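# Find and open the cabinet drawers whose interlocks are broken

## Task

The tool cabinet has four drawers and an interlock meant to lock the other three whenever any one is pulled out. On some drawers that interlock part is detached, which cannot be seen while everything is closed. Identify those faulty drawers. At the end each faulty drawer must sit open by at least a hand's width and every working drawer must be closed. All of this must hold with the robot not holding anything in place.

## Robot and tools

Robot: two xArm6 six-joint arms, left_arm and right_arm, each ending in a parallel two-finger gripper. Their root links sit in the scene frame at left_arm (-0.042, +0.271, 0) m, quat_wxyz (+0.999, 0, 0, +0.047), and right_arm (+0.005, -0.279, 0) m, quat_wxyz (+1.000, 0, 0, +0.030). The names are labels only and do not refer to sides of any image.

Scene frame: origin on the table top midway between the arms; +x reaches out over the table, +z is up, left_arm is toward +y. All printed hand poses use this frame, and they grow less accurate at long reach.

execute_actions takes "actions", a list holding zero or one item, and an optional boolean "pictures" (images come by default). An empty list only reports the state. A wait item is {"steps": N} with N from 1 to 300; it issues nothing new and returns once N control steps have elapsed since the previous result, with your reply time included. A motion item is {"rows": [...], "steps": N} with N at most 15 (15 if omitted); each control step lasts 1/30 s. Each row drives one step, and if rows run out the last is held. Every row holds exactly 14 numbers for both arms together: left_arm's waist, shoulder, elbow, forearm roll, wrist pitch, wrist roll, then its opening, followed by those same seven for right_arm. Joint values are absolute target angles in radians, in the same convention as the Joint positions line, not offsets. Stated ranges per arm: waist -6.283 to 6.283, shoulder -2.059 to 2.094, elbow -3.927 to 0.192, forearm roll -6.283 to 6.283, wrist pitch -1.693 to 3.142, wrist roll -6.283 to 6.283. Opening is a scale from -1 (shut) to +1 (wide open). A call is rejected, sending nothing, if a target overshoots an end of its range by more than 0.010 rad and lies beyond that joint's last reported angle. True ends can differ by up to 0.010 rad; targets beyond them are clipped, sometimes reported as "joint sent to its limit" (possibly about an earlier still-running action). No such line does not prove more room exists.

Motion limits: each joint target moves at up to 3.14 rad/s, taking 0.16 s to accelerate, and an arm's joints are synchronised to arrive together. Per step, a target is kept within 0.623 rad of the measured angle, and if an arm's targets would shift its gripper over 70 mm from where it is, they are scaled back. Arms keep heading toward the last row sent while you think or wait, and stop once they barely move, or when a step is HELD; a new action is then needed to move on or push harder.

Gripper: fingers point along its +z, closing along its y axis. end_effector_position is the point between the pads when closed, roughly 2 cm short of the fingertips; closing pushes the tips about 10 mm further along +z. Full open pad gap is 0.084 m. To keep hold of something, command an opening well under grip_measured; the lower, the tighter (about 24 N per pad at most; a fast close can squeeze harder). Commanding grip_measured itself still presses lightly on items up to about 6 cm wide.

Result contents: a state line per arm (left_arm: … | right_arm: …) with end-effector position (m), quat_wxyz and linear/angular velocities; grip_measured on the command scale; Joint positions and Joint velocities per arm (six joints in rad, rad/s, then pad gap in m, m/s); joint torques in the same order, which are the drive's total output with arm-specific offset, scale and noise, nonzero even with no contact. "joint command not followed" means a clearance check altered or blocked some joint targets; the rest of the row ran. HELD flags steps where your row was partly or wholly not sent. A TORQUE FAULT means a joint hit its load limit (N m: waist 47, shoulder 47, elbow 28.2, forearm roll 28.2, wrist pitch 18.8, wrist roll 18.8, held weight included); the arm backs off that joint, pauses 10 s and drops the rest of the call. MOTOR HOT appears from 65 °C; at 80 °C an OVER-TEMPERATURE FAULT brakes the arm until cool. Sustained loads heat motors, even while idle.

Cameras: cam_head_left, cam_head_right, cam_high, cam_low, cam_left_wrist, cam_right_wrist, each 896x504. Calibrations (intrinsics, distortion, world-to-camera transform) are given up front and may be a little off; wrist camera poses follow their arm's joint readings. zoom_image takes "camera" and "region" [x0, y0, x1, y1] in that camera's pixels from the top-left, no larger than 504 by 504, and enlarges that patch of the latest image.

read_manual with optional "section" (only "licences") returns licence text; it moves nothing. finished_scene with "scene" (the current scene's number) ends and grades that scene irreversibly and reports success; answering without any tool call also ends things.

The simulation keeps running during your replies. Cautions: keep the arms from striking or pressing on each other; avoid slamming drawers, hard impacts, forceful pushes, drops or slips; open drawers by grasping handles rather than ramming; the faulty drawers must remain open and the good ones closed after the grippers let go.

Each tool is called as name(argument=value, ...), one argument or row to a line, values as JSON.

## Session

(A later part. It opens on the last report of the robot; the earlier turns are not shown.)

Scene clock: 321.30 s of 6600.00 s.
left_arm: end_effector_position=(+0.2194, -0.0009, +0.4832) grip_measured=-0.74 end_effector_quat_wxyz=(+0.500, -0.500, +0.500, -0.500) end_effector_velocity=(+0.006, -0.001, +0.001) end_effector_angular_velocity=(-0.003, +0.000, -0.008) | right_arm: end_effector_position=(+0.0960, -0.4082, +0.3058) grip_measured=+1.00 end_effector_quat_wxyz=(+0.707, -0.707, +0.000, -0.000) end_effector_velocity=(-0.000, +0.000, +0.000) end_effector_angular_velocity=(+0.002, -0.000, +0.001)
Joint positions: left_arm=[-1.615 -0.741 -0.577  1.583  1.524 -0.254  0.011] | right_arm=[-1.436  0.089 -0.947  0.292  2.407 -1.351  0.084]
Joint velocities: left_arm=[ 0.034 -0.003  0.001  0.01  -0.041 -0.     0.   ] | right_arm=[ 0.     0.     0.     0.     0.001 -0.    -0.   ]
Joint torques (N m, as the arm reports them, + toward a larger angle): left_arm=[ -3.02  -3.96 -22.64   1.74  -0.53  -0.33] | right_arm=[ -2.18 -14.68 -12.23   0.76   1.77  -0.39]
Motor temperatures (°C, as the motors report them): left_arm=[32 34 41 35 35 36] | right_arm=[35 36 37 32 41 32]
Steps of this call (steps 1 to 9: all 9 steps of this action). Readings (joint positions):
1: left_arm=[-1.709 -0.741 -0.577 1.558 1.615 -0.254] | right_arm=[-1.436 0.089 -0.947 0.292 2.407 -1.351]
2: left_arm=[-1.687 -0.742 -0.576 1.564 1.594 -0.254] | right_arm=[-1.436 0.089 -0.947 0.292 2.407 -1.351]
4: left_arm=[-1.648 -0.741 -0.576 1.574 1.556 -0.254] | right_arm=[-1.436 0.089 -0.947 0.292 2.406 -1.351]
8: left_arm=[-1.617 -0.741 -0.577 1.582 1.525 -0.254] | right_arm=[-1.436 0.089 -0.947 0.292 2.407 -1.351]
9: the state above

execute_actions(
  actions=[
    {"rows": [[-1.5918,-0.7401,-0.5784,1.5896,1.5003,-0.2543,-1,-1.4365,0.0894,-0.9466,0.2921,2.4065,-1.3513,1.0],[-1.5757,-0.7396,-0.5788,1.5938,1.4847,-0.2546,-1,-1.4365,0.0894,-0.9466,0.2921,2.4065,-1.3513,1.0],[-1.5628,-0.7392,-0.5792,1.5971,1.4722,-0.2548,-1,-1.4365,0.0894,-0.9466,0.2921,2.4065,-1.3513,1.0],[-1.5515,-0.7389,-0.5795,1.6000,1.4613,-0.255,-1,-1.4365,0.0894,-0.9466,0.2921,2.4065,-1.3513,1.0]], "steps": 12},
  ],
  pictures=false,
)

execute_actions(
  actions=[
    {"rows": [[-1.5515,-0.7389,-0.5795,1.6000,1.4613,-0.255,-0.3,-1.4365,0.0894,-0.9466,0.2921,2.4065,-1.3513,1.0],[-1.5515,-0.7389,-0.5795,1.6000,1.4613,-0.255,-0.3,-1.4365,0.0894,-0.9466,0.2921,2.4065,-1.3513,1.0],[-1.5515,-0.7389,-0.5795,1.6000,1.4613,-0.255,-0.3,-1.4365,0.0894,-0.9466,0.2921,2.4065,-1.3513,1.0],[-1.5515,-0.7389,-0.5795,1.6000,1.4613,-0.255,-0.3,-1.4365,0.0894,-0.9466,0.2921,2.4065,-1.3513,1.0],[-1.5515,-0.7389,-0.5795,1.6000,1.4613,-0.255,-0.3,-1.4365,0.0894,-0.9466,0.2921,2.4065,-1.3513,1.0],[-1.5515,-0.7389,-0.5795,1.6000,1.4613,-0.255,-0.3,-1.4365,0.0894,-0.9466,0.2921,2.4065,-1.3513,1.0],[-1.7875,-0.7361,-0.5797,1.5385,1.6891,-0.257,-0.3,-1.4365,0.0894,-0.9466,0.2921,2.4065,-1.3513,1.0]], "steps": 15},
  ],
  pictures=false,
)

execute_actions(
  actions=[
    {"rows": [[-1.7875,-0.7361,-0.5797,1.5385,1.6891,-0.257,-0.3,-1.4365,0.0894,-0.9466,0.2921,2.4065,-1.3513,1.0],[-1.7875,-0.7361,-0.5797,1.5385,1.6891,-0.257,-0.3,-1.4365,0.0894,-0.9466,0.2921,2.4065,-1.3513,1.0],[-1.7828,-0.6420,-0.4016,1.5109,1.6726,-0.5315,-0.3,-1.4365,0.0894,-0.9466,0.2921,2.4065,-1.3513,1.0]], "steps": 15},
  ],
  pictures=false,
)

execute_actions(
  actions=[
    {"rows": [[-1.7110,-0.6505,-0.3952,1.5476,1.6108,-0.5256,-0.3,-1.4365,0.0894,-0.9466,0.2921,2.4065,-1.3513,1.0]], "steps": 12},
  ],
)

Scene clock: 346.60 s of 6600.00 s.
left_arm: end_effector_position=(+0.2316, -0.0010, +0.4838) grip_measured=-0.74 end_effector_quat_wxyz=(+0.500, -0.500, +0.500, -0.501) end_effector_velocity=(+0.002, +0.001, -0.000) end_effector_angular_velocity=(+0.000, +0.000, +0.000) | right_arm: end_effector_position=(+0.0960, -0.4082, +0.3058) grip_measured=+1.00 end_effector_quat_wxyz=(+0.707, -0.707, +0.000, -0.000) end_effector_velocity=(+0.000, -0.000, +0.000) end_effector_angular_velocity=(+0.000, -0.001, -0.000)
Joint positions: left_arm=[-1.553 -0.739 -0.579  1.6    1.462 -0.255  0.011] | right_arm=[-1.436  0.089 -0.947  0.292  2.406 -1.351  0.084]
Joint velocities: left_arm=[ 0.01  -0.001  0.001  0.002 -0.009  0.     0.   ] | right_arm=[ 0.    -0.    -0.001  0.001  0.001 -0.    -0.   ]
Joint torques (N m, as the arm reports them, + toward a larger angle): left_arm=[ -3.32  -6.96 -28.97   3.8   -0.37  -0.36] | right_arm=[ -1.88 -15.06 -12.25   0.81   1.79  -0.33]
Motor temperatures (°C, as the motors report them): left_arm=[32 34 44 35 35 36] | right_arm=[35 36 37 32 41 32]
Steps of this call (steps 1 to 15: the robot went on to your last target; steps 16 to 90: nothing new was sent; then 21.90 s passed at rest; steps 91 to 102: all 12 steps of this action). Readings (joint positions):
91: left_arm=[-1.612 -0.741 -0.578 1.584 1.519 -0.254] | right_arm=[-1.436 0.089 -0.947 0.292 2.407 -1.351]
92: left_arm=[-1.608 -0.741 -0.578 1.585 1.515 -0.254] | right_arm=[-1.436 0.089 -0.947 0.292 2.407 -1.351]
94: left_arm=[-1.591 -0.740 -0.578 1.590 1.499 -0.254] | right_arm=[-1.437 0.089 -0.947 0.292 2.407 -1.351]
98: left_arm=[-1.558 -0.738 -0.579 1.598 1.467 -0.255] | right_arm=[-1.436 0.089 -0.947 0.292 2.407 -1.351]
102: the state above

Scene clock: 347.10 s of 6600.00 s.
left_arm: end_effector_position=(+0.1859, -0.0027, +0.4827) grip_measured=-0.32 end_effector_quat_wxyz=(+0.498, -0.499, +0.502, -0.501) end_effector_velocity=(-0.030, +0.016, -0.001) end_effector_angular_velocity=(+0.008, -0.004, +0.049) | right_arm: end_effector_position=(+0.0960, -0.4082, +0.3058) grip_measured=+1.00 end_effector_quat_wxyz=(+0.707, -0.707, +0.000, -0.000) end_effector_velocity=(+0.000, -0.001, -0.000) end_effector_angular_velocity=(-0.003, -0.001, -0.000)
Joint positions: left_arm=[-1.78  -0.736 -0.58   1.542  1.676 -0.257  0.03 ] | right_arm=[-1.437  0.089 -0.947  0.292  2.407 -1.351  0.084]
Joint velocities: left_arm=[-0.172  0.     0.003 -0.053  0.215 -0.001  0.   ] | right_arm=[ 0.     0.    -0.002  0.    -0.001 -0.    -0.   ]
Joint torques (N m, as the arm reports them, + toward a larger angle): left_arm=[  5.7   -6.14 -23.09   1.99   0.78  -0.35] | right_arm=[ -2.06 -14.96 -12.13   0.8    1.73  -0.45]
Motor temperatures (°C, as the motors report them): left_arm=[32 34 44 35 35 36] | right_arm=[35 36 37 32 41 32]
Steps of this call (steps 1 to 15: all 15 steps of this action). Readings (joint positions):
1: left_arm=[-1.552 -0.739 -0.579 1.600 1.461 -0.255] | right_arm=[-1.436 0.089 -0.947 0.292 2.407 -1.351]
2: left_arm=[-1.552 -0.738 -0.580 1.601 1.460 -0.255] | right_arm=[-1.436 0.089 -0.947 0.292 2.406 -1.351]
4: left_arm=[-1.553 -0.739 -0.583 1.603 1.459 -0.255] | right_arm=[-1.437 0.089 -0.947 0.292 2.406 -1.351]
8: left_arm=[-1.559 -0.739 -0.582 1.599 1.469 -0.255] | right_arm=[-1.436 0.089 -0.947 0.292 2.406 -1.351]
15: the state above

Scene clock: 347.60 s of 6600.00 s.
left_arm: end_effector_position=(+0.1851, -0.0011, +0.3844) grip_measured=-0.32 end_effector_quat_wxyz=(+0.500, -0.500, +0.500, -0.500) end_effector_velocity=(-0.000, -0.001, +0.001) end_effector_angular_velocity=(-0.062, -0.001, -0.002) | right_arm: end_effector_position=(+0.0960, -0.4082, +0.3058) grip_measured=+1.00 end_effector_quat_wxyz=(+0.707, -0.707, +0.000, -0.000) end_effector_velocity=(+0.000, -0.000, -0.000) end_effector_angular_velocity=(-0.001, -0.000, -0.000)
Joint positions: left_arm=[-1.783 -0.643 -0.404  1.511  1.673 -0.527  0.03 ] | right_arm=[-1.437  0.089 -0.947  0.292  2.406 -1.351  0.084]
Joint velocities: left_arm=[-0.001  0.001 -0.003  0.001  0.    -0.06  -0.   ] | right_arm=[ 0. -0. -0.  0. -0. -0.  0.]
Joint torques (N m, as the arm reports them, + toward a larger angle): left_arm=[ -0.85  -7.15 -21.74   1.63   1.53  -0.32] | right_arm=[ -2.42 -14.69 -12.03   0.94   1.8   -0.24]
Motor temperatures (°C, as the motors report them): left_arm=[32 34 44 35 35 36] | right_arm=[35 36 37 32 41 32]
Steps of this call (steps 1 to 15: all 15 steps of this action). Readings (joint positions):
1: left_arm=[-1.784 -0.736 -0.580 1.540 1.682 -0.257] | right_arm=[-1.436 0.089 -0.947 0.292 2.406 -1.351]
2: left_arm=[-1.785 -0.736 -0.580 1.540 1.685 -0.257] | right_arm=[-1.436 0.089 -0.947 0.292 2.407 -1.351]
4: left_arm=[-1.785 -0.734 -0.575 1.538 1.686 -0.268] | right_arm=[-1.436 0.089 -0.947 0.292 2.406 -1.351]
8: left_arm=[-1.783 -0.682 -0.477 1.523 1.678 -0.414] | right_arm=[-1.436 0.089 -0.947 0.292 2.406 -1.351]
15: the state above

Scene clock: 348.00 s of 6600.00 s.
left_arm: end_effector_position=(+0.1998, -0.0004, +0.3832) grip_measured=-0.32 end_effector_quat_wxyz=(+0.500, -0.500, +0.500, -0.500) end_effector_velocity=(+0.001, -0.001, -0.000) end_effector_angular_velocity=(+0.000, +0.000, -0.004) | right_arm: end_effector_position=(+0.0960, -0.4082, +0.3058) grip_measured=+1.00 end_effector_quat_wxyz=(+0.707, -0.707, +0.000, -0.000) end_effector_velocity=(+0.000, -0.000, -0.000) end_effector_angular_velocity=(-0.002, +0.000, +0.000)
Joint positions: left_arm=[-1.712 -0.651 -0.396  1.547  1.611 -0.526  0.03 ] | right_arm=[-1.436  0.089 -0.947  0.292  2.406 -1.351  0.084]
Joint velocities: left_arm=[ 0.005  0.     0.001  0.004 -0.008 -0.     0.   ] | right_arm=[ 0.     0.    -0.001 -0.    -0.001  0.    -0.   ]
Joint torques (N m, as the arm reports them, + toward a larger angle): left_arm=[ -1.06  -7.27 -21.91   1.68   1.46  -0.37] | right_arm=[ -1.8  -15.01 -12.18   0.77   1.72  -0.45]
Motor temperatures (°C, as the motors report them): left_arm=[32 34 44 35 35 36] | right_arm=[35 36 37 32 41 32]
Steps of this call (steps 1 to 12: all 12 steps of this action). Readings (joint positions):
1: left_arm=[-1.782 -0.643 -0.404 1.512 1.672 -0.529] | right_arm=[-1.436 0.089 -0.947 0.292 2.407 -1.351]
2: left_arm=[-1.775 -0.644 -0.403 1.517 1.664 -0.529] | right_arm=[-1.436 0.089 -0.947 0.292 2.407 -1.351]
4: left_arm=[-1.742 -0.648 -0.400 1.533 1.637 -0.527] | right_arm=[-1.436 0.089 -0.947 0.292 2.406 -1.351]
8: left_arm=[-1.714 -0.651 -0.396 1.546 1.615 -0.526] | right_arm=[-1.436 0.089 -0.947 0.292 2.406 -1.351]
12: the state above
camera_calibration (this result's frames):
cam_left_wrist: T_world_to_cam=[[0.00555225, -0.000539852, -0.999984, 0.413207], [-0.0127013, 0.999919, -0.000610338, 0.0650556], [0.999904, 0.0127045, 0.00554494, -0.0700383], [0, 0, 0, 1]] pos_world=[0.0685636, -0.0639374, 0.413628]
cam_right_wrist: T_world_to_cam=[[0.0089666, -0.0127833, -0.999878, 0.331378], [-0.999949, 0.00450539, -0.00902484, 0.166351], [0.00462021, 0.999908, -0.0127422, 0.544381], [0, 0, 0, 1]] pos_world=[0.160856, -0.540845, 0.339775]

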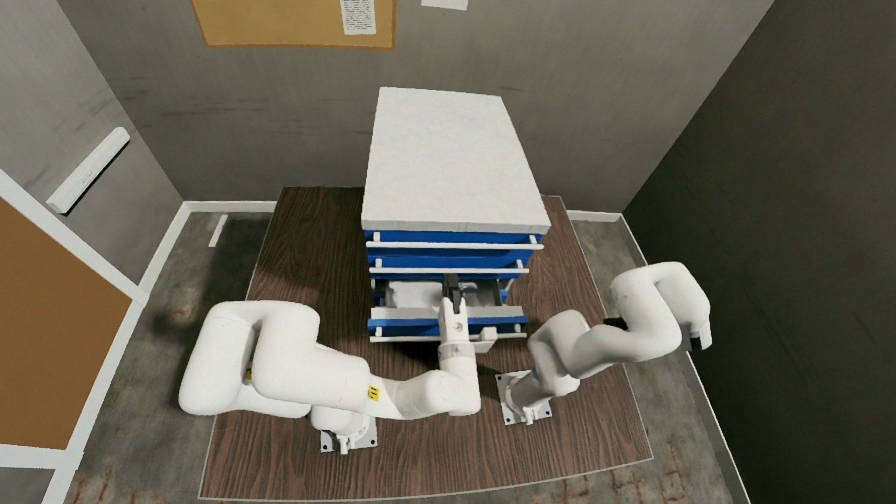

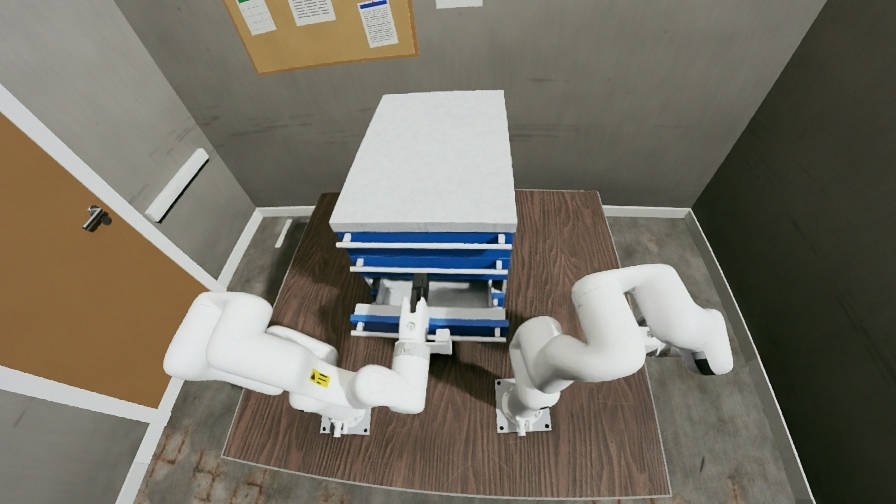

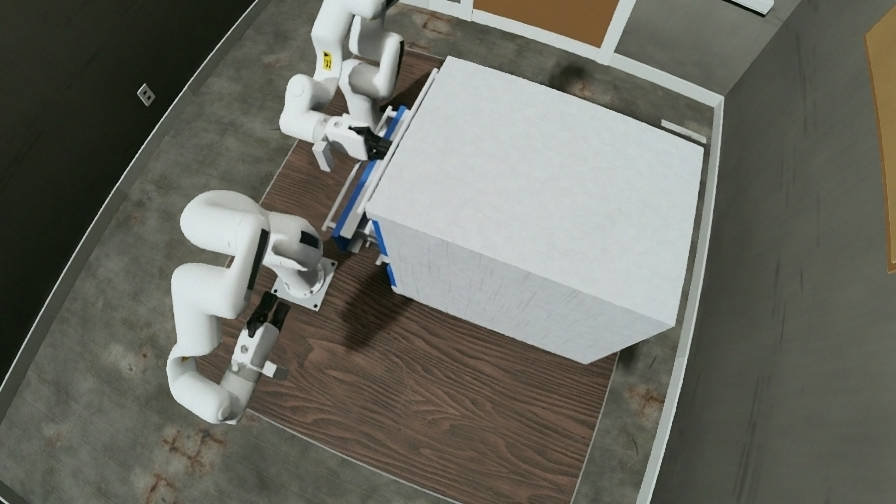

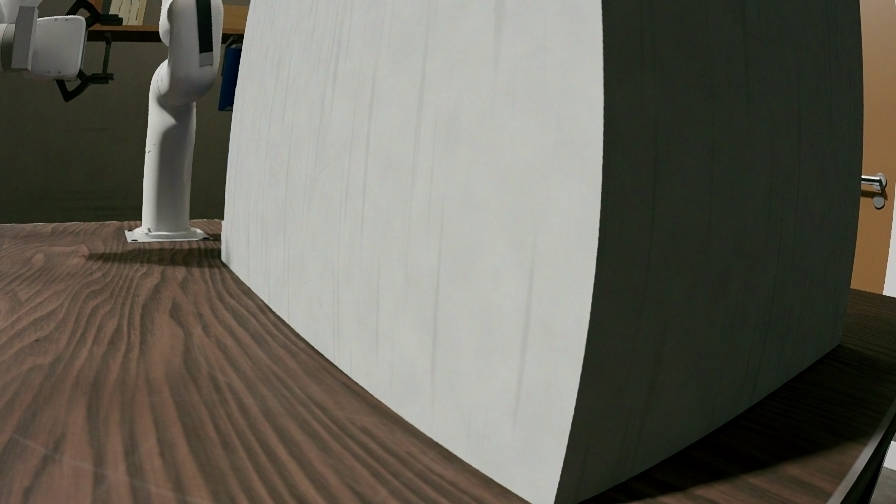

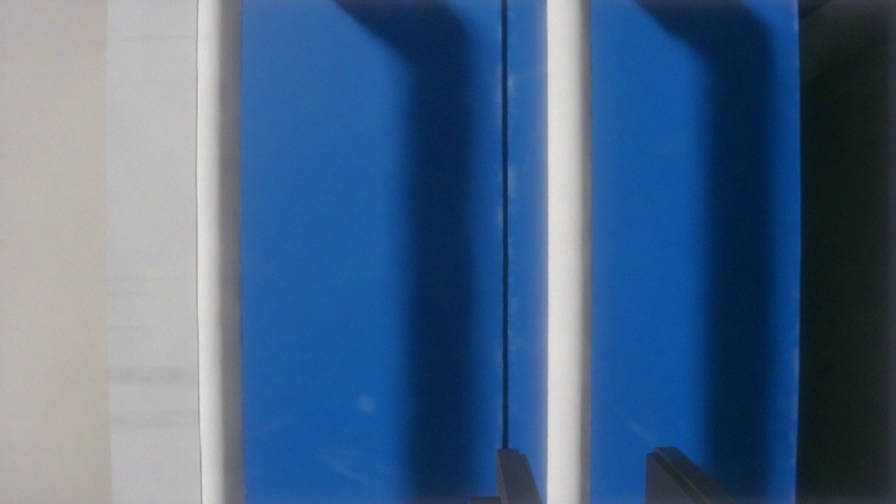

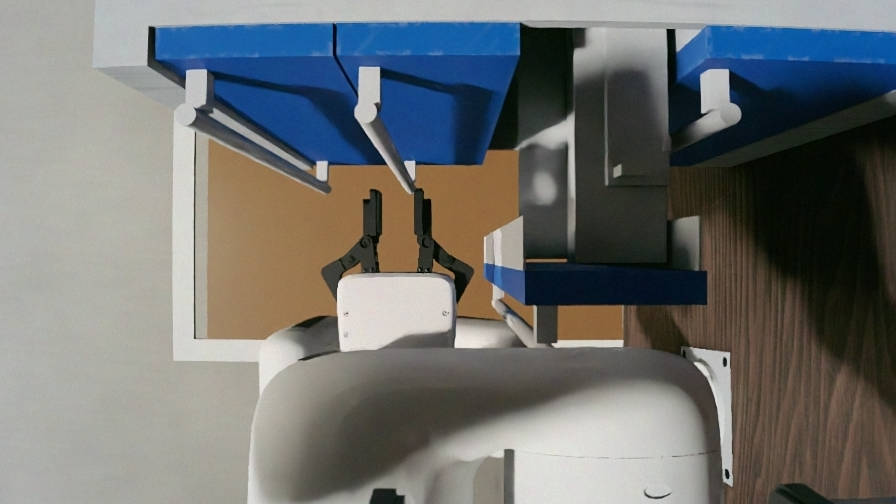

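execute_actions(
  actions=[
    {"rows": [[-1.6334,-0.6481,-0.3972,1.5867,1.5437,-0.5273,-0.3,-1.4365,0.0894,-0.9466,0.2921,2.4065,-1.3513,1.0],[-1.6334,-0.6481,-0.3972,1.5867,1.5437,-0.5273,-0.3,-1.4365,0.0894,-0.9466,0.2921,2.4065,-1.3513,1.0],[-1.6334,-0.6481,-0.3972,1.5867,1.5437,-0.5273,-0.3,-1.4365,0.0894,-0.9466,0.2921,2.4065,-1.3513,1.0],[-1.5557,-0.6456,-0.3991,1.6258,1.4765,-0.529,-0.3,-1.4365,0.0894,-0.9466,0.2921,2.4065,-1.3513,1.0]], "steps": 13},
  ],
  pictures=false,
)

execute_actions(
  actions=[
    {"rows": [[-1.5557,-0.6456,-0.3991,1.6258,1.4765,-0.529,-1,-1.4365,0.0894,-0.9466,0.2921,2.4065,-1.3513,1.0]], "steps": 11},
  ],
  pictures=false,
)

execute_actions(
  actions=[
    {"rows": [[-1.5751,-0.6462,-0.3986,1.6160,1.4933,-0.5286,-1,-1.4365,0.0894,-0.9466,0.2921,2.4065,-1.3513,1.0],[-1.5945,-0.6468,-0.3981,1.6063,1.5101,-0.5282,-1,-1.4365,0.0894,-0.9466,0.2921,2.4065,-1.3513,1.0],[-1.6139,-0.6474,-0.3976,1.5965,1.5269,-0.5277,-1,-1.4365,0.0894,-0.9466,0.2921,2.4065,-1.3513,1.0]], "steps": 10},
  ],
  pictures=false,
)

Scene clock: 356.07 s of 6600.00 s.
left_arm: end_effector_position=(+0.2315, -0.0004, +0.3831) grip_measured=-0.32 end_effector_quat_wxyz=(+0.500, -0.500, +0.500, -0.500) end_effector_velocity=(+0.003, -0.004, -0.000) end_effector_angular_velocity=(-0.001, +0.003, -0.015) | right_arm: end_effector_position=(+0.0960, -0.4082, +0.3058) grip_measured=+1.00 end_effector_quat_wxyz=(+0.707, -0.707, +0.000, -0.000) end_effector_velocity=(-0.000, +0.000, +0.000) end_effector_angular_velocity=(+0.001, +0.000, +0.000)
Joint positions: left_arm=[-1.558 -0.646 -0.399  1.625  1.479 -0.529  0.03 ] | right_arm=[-1.436  0.089 -0.947  0.292  2.406 -1.351  0.084]
Joint velocities: left_arm=[ 0.018  0.    -0.002  0.014 -0.03  -0.001 -0.   ] | right_arm=[ 0.     0.     0.001 -0.     0.001  0.     0.   ]
Joint torques (N m, as the arm reports them, + toward a larger angle): left_arm=[ -1.43  -7.58 -22.37   1.69   1.63  -0.36] | right_arm=[ -2.03 -15.05 -12.17   0.74   1.7   -0.22]
Motor temperatures (°C, as the motors report them): left_arm=[32 34 43 35 35 36] | right_arm=[35 36 37 32 41 32]
Steps of this call (steps 1 to 15: the robot went on to your last target; steps 16 to 90: nothing new was sent; then 4.63 s passed at rest; steps 91 to 103: all 13 steps of this action). Readings (joint positions):
91: left_arm=[-1.710 -0.650 -0.395 1.548 1.610 -0.526] | right_arm=[-1.437 0.089 -0.947 0.292 2.406 -1.351]
92: left_arm=[-1.703 -0.650 -0.395 1.552 1.602 -0.526] | right_arm=[-1.436 0.089 -0.947 0.292 2.406 -1.351]
94: left_arm=[-1.667 -0.649 -0.396 1.570 1.572 -0.527] | right_arm=[-1.436 0.089 -0.947 0.292 2.407 -1.351]
98: left_arm=[-1.580 -0.646 -0.399 1.613 1.500 -0.528] | right_arm=[-1.436 0.089 -0.947 0.292 2.407 -1.351]
103: the state above

Scene clock: 356.43 s of 6600.00 s.
left_arm: end_effector_position=(+0.2318, -0.0005, +0.3832) grip_measured=-0.74 end_effector_quat_wxyz=(+0.500, -0.500, +0.500, -0.500) end_effector_velocity=(+0.000, +0.000, +0.000) end_effector_angular_velocity=(+0.000, -0.001, +0.001) | right_arm: end_effector_position=(+0.0960, -0.4082, +0.3058) grip_measured=+1.00 end_effector_quat_wxyz=(+0.707, -0.707, +0.000, -0.000) end_effector_velocity=(-0.000, +0.000, -0.000) end_effector_angular_velocity=(-0.000, +0.000, +0.000)
Joint positions: left_arm=[-1.556 -0.646 -0.399  1.626  1.477 -0.529  0.011] | right_arm=[-1.436  0.089 -0.947  0.292  2.407 -1.351  0.084]
Joint velocities: left_arm=[ 0.     0.001 -0.001  0.001  0.001 -0.    -0.   ] | right_arm=[-0.     0.     0.    -0.    -0.001 -0.     0.   ]
Joint torques (N m, as the arm reports them, + toward a larger angle): left_arm=[  0.24  -7.15 -22.26   1.44   1.44  -0.4 ] | right_arm=[ -2.11 -14.87 -12.14   0.68   1.82  -0.21]
Motor temperatures (°C, as the motors report them): left_arm=[32 34 43 35 35 36] | right_arm=[35 36 37 32 41 32]
Steps of this call (steps 1 to 11: all 11 steps of this action). Readings (joint positions):
1: left_arm=[-1.557 -0.646 -0.399 1.625 1.478 -0.529] | right_arm=[-1.436 0.089 -0.947 0.292 2.406 -1.351]
2: left_arm=[-1.557 -0.646 -0.399 1.625 1.477 -0.529] | right_arm=[-1.436 0.089 -0.947 0.292 2.406 -1.351]
4: left_arm=[-1.557 -0.646 -0.399 1.626 1.477 -0.529] | right_arm=[-1.437 0.089 -0.947 0.292 2.406 -1.351]
8: left_arm=[-1.556 -0.646 -0.399 1.626 1.477 -0.529] | right_arm=[-1.436 0.089 -0.947 0.292 2.406 -1.351]
11: the state above

Scene clock: 356.77 s of 6600.00 s.
left_arm: end_effector_position=(+0.2205, -0.0007, +0.3832) grip_measured=-0.74 end_effector_quat_wxyz=(+0.500, -0.500, +0.499, -0.500) end_effector_velocity=(-0.005, +0.000, +0.000) end_effector_angular_velocity=(-0.000, -0.001, +0.003) | right_arm: end_effector_position=(+0.0960, -0.4082, +0.3058) grip_measured=+1.00 end_effector_quat_wxyz=(+0.707, -0.707, +0.000, -0.000) end_effector_velocity=(-0.000, -0.000, +0.000) end_effector_angular_velocity=(-0.000, -0.000, +0.000)
Joint positions: left_arm=[-1.612 -0.648 -0.397  1.597  1.526 -0.528  0.011] | right_arm=[-1.436  0.089 -0.947  0.292  2.406 -1.351  0.084]
Joint velocities: left_arm=[-0.026  0.001 -0.001 -0.014  0.025  0.     0.   ] | right_arm=[-0.    -0.    -0.001 -0.     0.001 -0.    -0.   ]
Joint torques (N m, as the arm reports them, + toward a larger angle): left_arm=[ -2.54  -6.9  -22.52   1.84   0.67  -0.23] | right_arm=[ -2.23 -15.06 -12.15   0.56   1.72  -0.15]
Motor temperatures (°C, as the motors report them): left_arm=[32 34 43 35 35 36] | right_arm=[35 36 37 32 41 32]
Steps of this call (steps 1 to 10: all 10 steps of this action). Readings (joint positions):
1: left_arm=[-1.556 -0.646 -0.399 1.626 1.477 -0.529] | right_arm=[-1.437 0.089 -0.947 0.292 2.406 -1.351]
2: left_arm=[-1.560 -0.646 -0.399 1.624 1.480 -0.529] | right_arm=[-1.436 0.089 -0.947 0.292 2.406 -1.351]
4: left_arm=[-1.577 -0.646 -0.399 1.614 1.497 -0.529] | right_arm=[-1.436 0.089 -0.947 0.292 2.406 -1.351]
8: left_arm=[-1.608 -0.648 -0.397 1.599 1.523 -0.528] | right_arm=[-1.436 0.089 -0.947 0.292 2.407 -1.351]
10: the state above

Not blocked. Continue pulling.

execute_actions(
  actions=[
    {"rows": [[-1.6334,-0.6481,-0.3972,1.5867,1.5437,-0.5273,-1,-1.4365,0.0894,-0.9466,0.2921,2.4065,-1.3513,1.0],[-1.6528,-0.6487,-0.3967,1.5769,1.5604,-0.5269,-1,-1.4365,0.0894,-0.9466,0.2921,2.4065,-1.3513,1.0],[-1.6722,-0.6493,-0.3962,1.5672,1.5772,-0.5265,-1,-1.4365,0.0894,-0.9466,0.2921,2.4065,-1.3513,1.0],[-1.6916,-0.6499,-0.3957,1.5574,1.5940,-0.5260,-1,-1.4365,0.0894,-0.9466,0.2921,2.4065,-1.3513,1.0],[-1.7110,-0.6505,-0.3952,1.5476,1.6108,-0.5256,-1,-1.4365,0.0894,-0.9466,0.2921,2.4065,-1.3513,1.0],[-1.7349,-0.6477,-0.3973,1.5354,1.6314,-0.5276,-1,-1.4365,0.0894,-0.9466,0.2921,2.4065,-1.3513,1.0],[-1.7588,-0.6448,-0.3994,1.5231,1.6520,-0.5295,-1,-1.4365,0.0894,-0.9466,0.2921,2.4065,-1.3513,1.0],[-1.7828,-0.6420,-0.4016,1.5109,1.6726,-0.5315,-1,-1.4365,0.0894,-0.9466,0.2921,2.4065,-1.3513,1.0],[-1.8067,-0.6392,-0.4037,1.4986,1.6931,-0.5335,-1,-1.4365,0.0894,-0.9466,0.2921,2.4065,-1.3513,1.0],[-1.8306,-0.6363,-0.4058,1.4864,1.7137,-0.5354,-1,-1.4365,0.0894,-0.9466,0.2921,2.4065,-1.3513,1.0],[-1.8545,-0.6335,-0.4079,1.4741,1.7343,-0.5374,-1,-1.4365,0.0894,-0.9466,0.2921,2.4065,-1.3513,1.0],[-1.8770,-0.6275,-0.4125,1.4618,1.7533,-0.5415,-1,-1.4365,0.0894,-0.9466,0.2921,2.4065,-1.3513,1.0],[-1.8994,-0.6215,-0.4170,1.4494,1.7722,-0.5455,-1,-1.4365,0.0894,-0.9466,0.2921,2.4065,-1.3513,1.0],[-1.9219,-0.6156,-0.4216,1.4371,1.7912,-0.5496,-1,-1.4365,0.0894,-0.9466,0.2921,2.4065,-1.3513,1.0],[-1.9444,-0.6096,-0.4262,1.4248,1.8102,-0.5537,-1,-1.4365,0.0894,-0.9466,0.2921,2.4065,-1.3513,1.0]], "steps": 15},
  ],
  pictures=false,
)

execute_actions(
  actions=[
    {"rows": [[-1.9668,-0.6036,-0.4307,1.4124,1.8291,-0.5577,-1,-1.4365,0.0894,-0.9466,0.2921,2.4065,-1.3513,1.0],[-1.9893,-0.5976,-0.4353,1.4001,1.8481,-0.5618,-1,-1.4365,0.0894,-0.9466,0.2921,2.4065,-1.3513,1.0],[-2.0092,-0.5887,-0.4425,1.3879,1.8643,-0.5675,-1,-1.4365,0.0894,-0.9466,0.2921,2.4065,-1.3513,1.0],[-2.0290,-0.5798,-0.4497,1.3757,1.8805,-0.5731,-1,-1.4365,0.0894,-0.9466,0.2921,2.4065,-1.3513,1.0],[-2.0489,-0.5709,-0.4569,1.3635,1.8967,-0.5788,-1,-1.4365,0.0894,-0.9466,0.2921,2.4065,-1.3513,1.0],[-2.0687,-0.5621,-0.4642,1.3513,1.9130,-0.5844,-1,-1.4365,0.0894,-0.9466,0.2921,2.4065,-1.3513,1.0],[-2.0886,-0.5532,-0.4714,1.3391,1.9292,-0.5901,-1,-1.4365,0.0894,-0.9466,0.2921,2.4065,-1.3513,1.0],[-2.1084,-0.5443,-0.4786,1.3269,1.9454,-0.5957,-1,-1.4365,0.0894,-0.9466,0.2921,2.4065,-1.3513,1.0],[-2.1283,-0.5354,-0.4858,1.3147,1.9616,-0.6014,-1,-1.4365,0.0894,-0.9466,0.2921,2.4065,-1.3513,1.0],[-2.1481,-0.5265,-0.4930,1.3025,1.9778,-0.607,-1,-1.4365,0.0894,-0.9466,0.2921,2.4065,-1.3513,1.0]], "steps": 15},
  ],
)

Scene clock: 362.43 s of 6600.00 s.
left_arm: end_effector_position=(+0.1683, -0.0010, +0.3830) grip_measured=-0.74 end_effector_quat_wxyz=(+0.499, -0.501, +0.500, -0.500) end_effector_velocity=(-0.148, -0.001, +0.000) end_effector_angular_velocity=(-0.004, +0.003, +0.004) | right_arm: end_effector_position=(+0.0960, -0.4082, +0.3058) grip_measured=+1.00 end_effector_quat_wxyz=(+0.707, -0.707, +0.000, -0.000) end_effector_velocity=(+0.000, +0.000, -0.000) end_effector_angular_velocity=(+0.000, -0.000, -0.001)
Joint positions: left_arm=[-1.861 -0.629 -0.411  1.47   1.74  -0.54   0.011] | right_arm=[-1.436  0.089 -0.947  0.292  2.406 -1.351  0.084]
Joint velocities: left_arm=[-0.685  0.143 -0.111 -0.366  0.586 -0.098 -0.   ] | right_arm=[-0.  0.  0.  0. -0. -0. -0.]
Joint torques (N m, as the arm reports them, + toward a larger angle): left_arm=[ -5.31  -4.86 -22.81   2.3   -1.39  -0.52] | right_arm=[ -2.17 -15.12 -12.33   0.94   1.77  -0.18]
Motor temperatures (°C, as the motors report them): left_arm=[32 34 43 35 35 36] | right_arm=[35 36 38 32 41 32]
Steps of this call (steps 1 to 15: the robot went on to your last target; steps 16 to 90: nothing new was sent; then 2.17 s passed at rest; steps 91 to 105: all 15 steps of this action). Readings (joint positions):
91: left_arm=[-1.614 -0.647 -0.398 1.596 1.527 -0.528] | right_arm=[-1.436 0.089 -0.947 0.292 2.407 -1.351]
92: left_arm=[-1.618 -0.647 -0.398 1.594 1.531 -0.528] | right_arm=[-1.436 0.089 -0.947 0.292 2.406 -1.351]
94: left_arm=[-1.637 -0.648 -0.397 1.585 1.547 -0.527] | right_arm=[-1.436 0.089 -0.947 0.292 2.406 -1.351]
98: left_arm=[-1.704 -0.648 -0.397 1.551 1.604 -0.527] | right_arm=[-1.436 0.089 -0.947 0.292 2.406 -1.351]
105: the state above

Scene clock: 362.93 s of 6600.00 s.
left_arm: end_effector_position=(+0.1016, -0.0010, +0.3830) grip_measured=-0.74 end_effector_quat_wxyz=(+0.499, -0.500, +0.501, -0.500) end_effector_velocity=(-0.028, +0.002, +0.001) end_effector_angular_velocity=(+0.000, -0.005, +0.001) | right_arm: end_effector_position=(+0.0960, -0.4082, +0.3058) grip_measured=+1.00 end_effector_quat_wxyz=(+0.707, -0.707, +0.000, -0.000) end_effector_velocity=(-0.000, +0.000, +0.000) end_effector_angular_velocity=(+0.001, -0.000, +0.000)
Joint positions: left_arm=[-2.141 -0.53  -0.49   1.307  1.971 -0.605  0.011] | right_arm=[-1.436  0.089 -0.947  0.292  2.406 -1.351  0.084]
Joint velocities: left_arm=[-0.107  0.052 -0.042 -0.066  0.089 -0.035  0.   ] | right_arm=[ 0.     0.     0.    -0.     0.001 -0.     0.   ]
Joint torques (N m, as the arm reports them, + toward a larger angle): left_arm=[ -0.67  -7.96 -20.99   2.75  -1.35  -0.09] | right_arm=[ -2.07 -14.94 -12.31   0.84   1.89  -0.41]
Motor temperatures (°C, as the motors report them): left_arm=[32 34 43 35 35 36] | right_arm=[35 36 38 32 41 32]
Steps of this call (steps 1 to 15: all 15 steps of this action). Readings (joint positions):
1: left_arm=[-1.884 -0.624 -0.415 1.458 1.759 -0.544] | right_arm=[-1.436 0.089 -0.947 0.292 2.407 -1.351]
2: left_arm=[-1.907 -0.619 -0.419 1.445 1.778 -0.547] | right_arm=[-1.436 0.089 -0.947 0.292 2.406 -1.351]
4: left_arm=[-1.951 -0.607 -0.429 1.421 1.816 -0.556] | right_arm=[-1.436 0.089 -0.947 0.292 2.406 -1.351]
8: left_arm=[-2.035 -0.576 -0.453 1.371 1.886 -0.576] | right_arm=[-1.436 0.089 -0.947 0.292 2.407 -1.351]
15: the state above
camera_calibration (this result's frames):
cam_left_wrist: T_world_to_cam=[[0.00493323, -0.000145782, -0.999988, 0.413585], [-0.0110554, 0.999939, -0.000200314, 0.0640393], [0.999927, 0.0110563, 0.00493132, 0.0283827], [0, 0, 0, 1]] pos_world=[-0.0297129, -0.0642889, 0.413452]
cam_right_wrist: T_world_to_cam=[[0.00896678, -0.0127832, -0.999878, 0.331378], [-0.999949, 0.00450542, -0.00902502, 0.166351], [0.00462024, 0.999908, -0.0127422, 0.544381], [0, 0, 0, 1]] pos_world=[0.160856, -0.540845, 0.339775]

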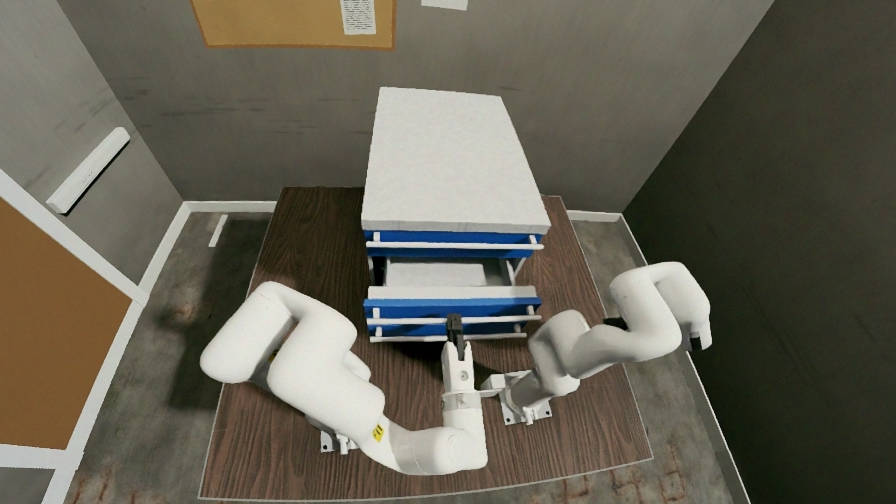

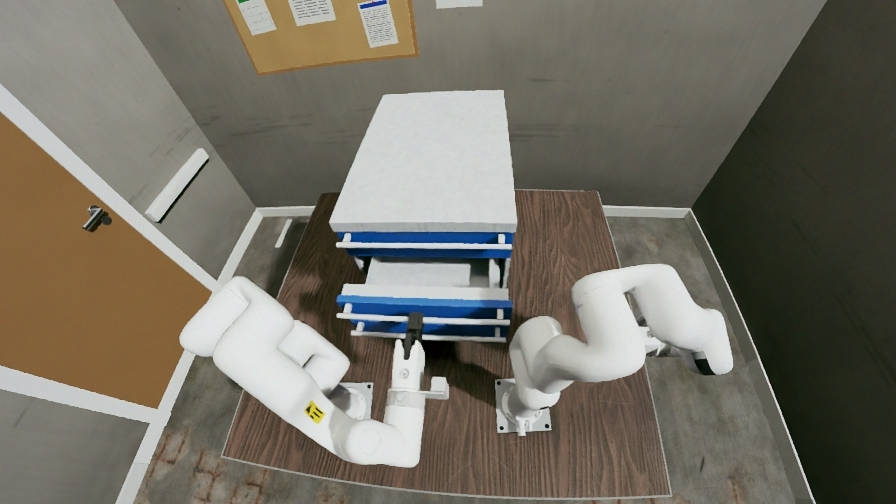

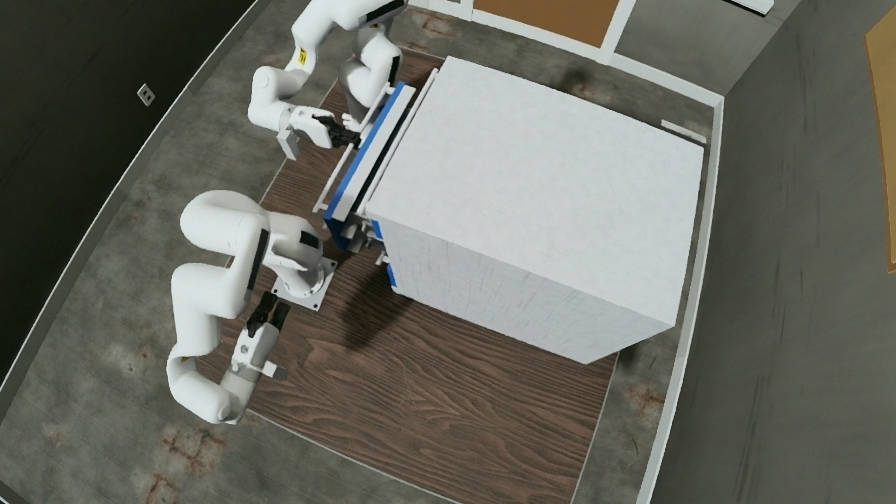

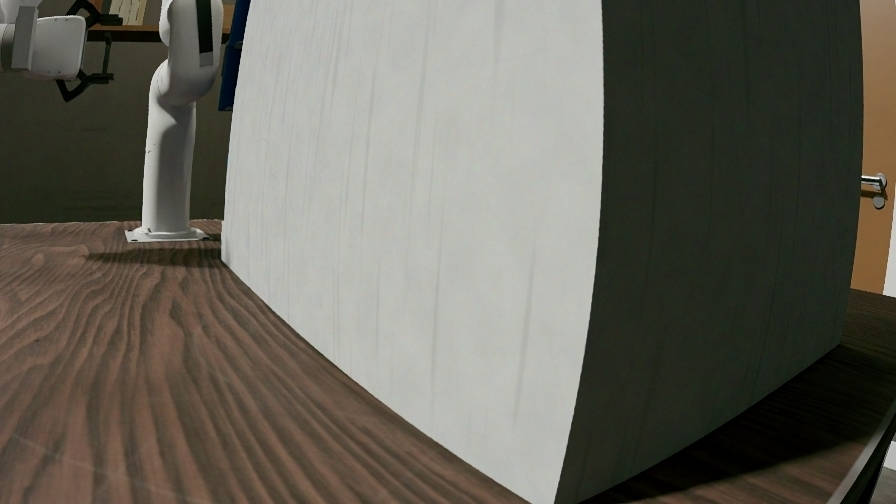

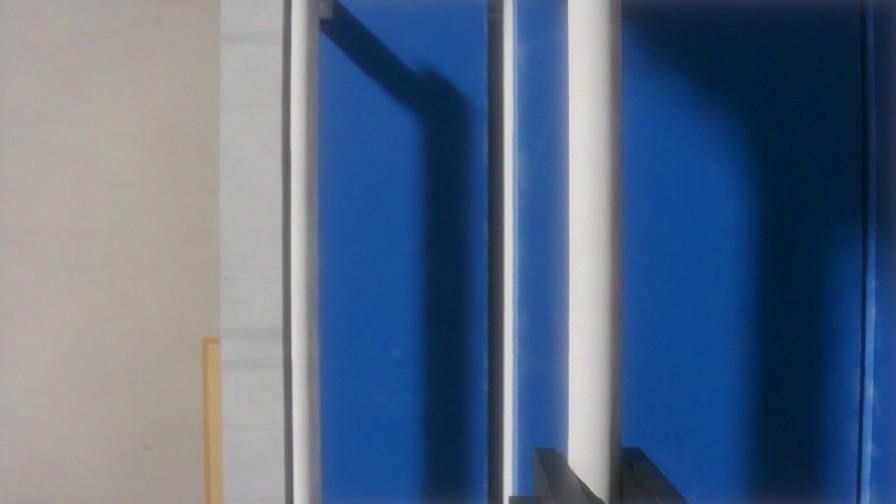

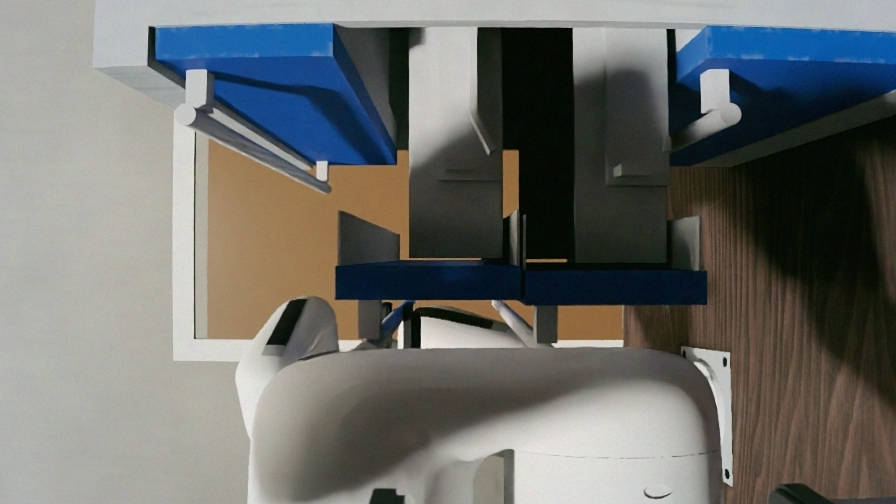

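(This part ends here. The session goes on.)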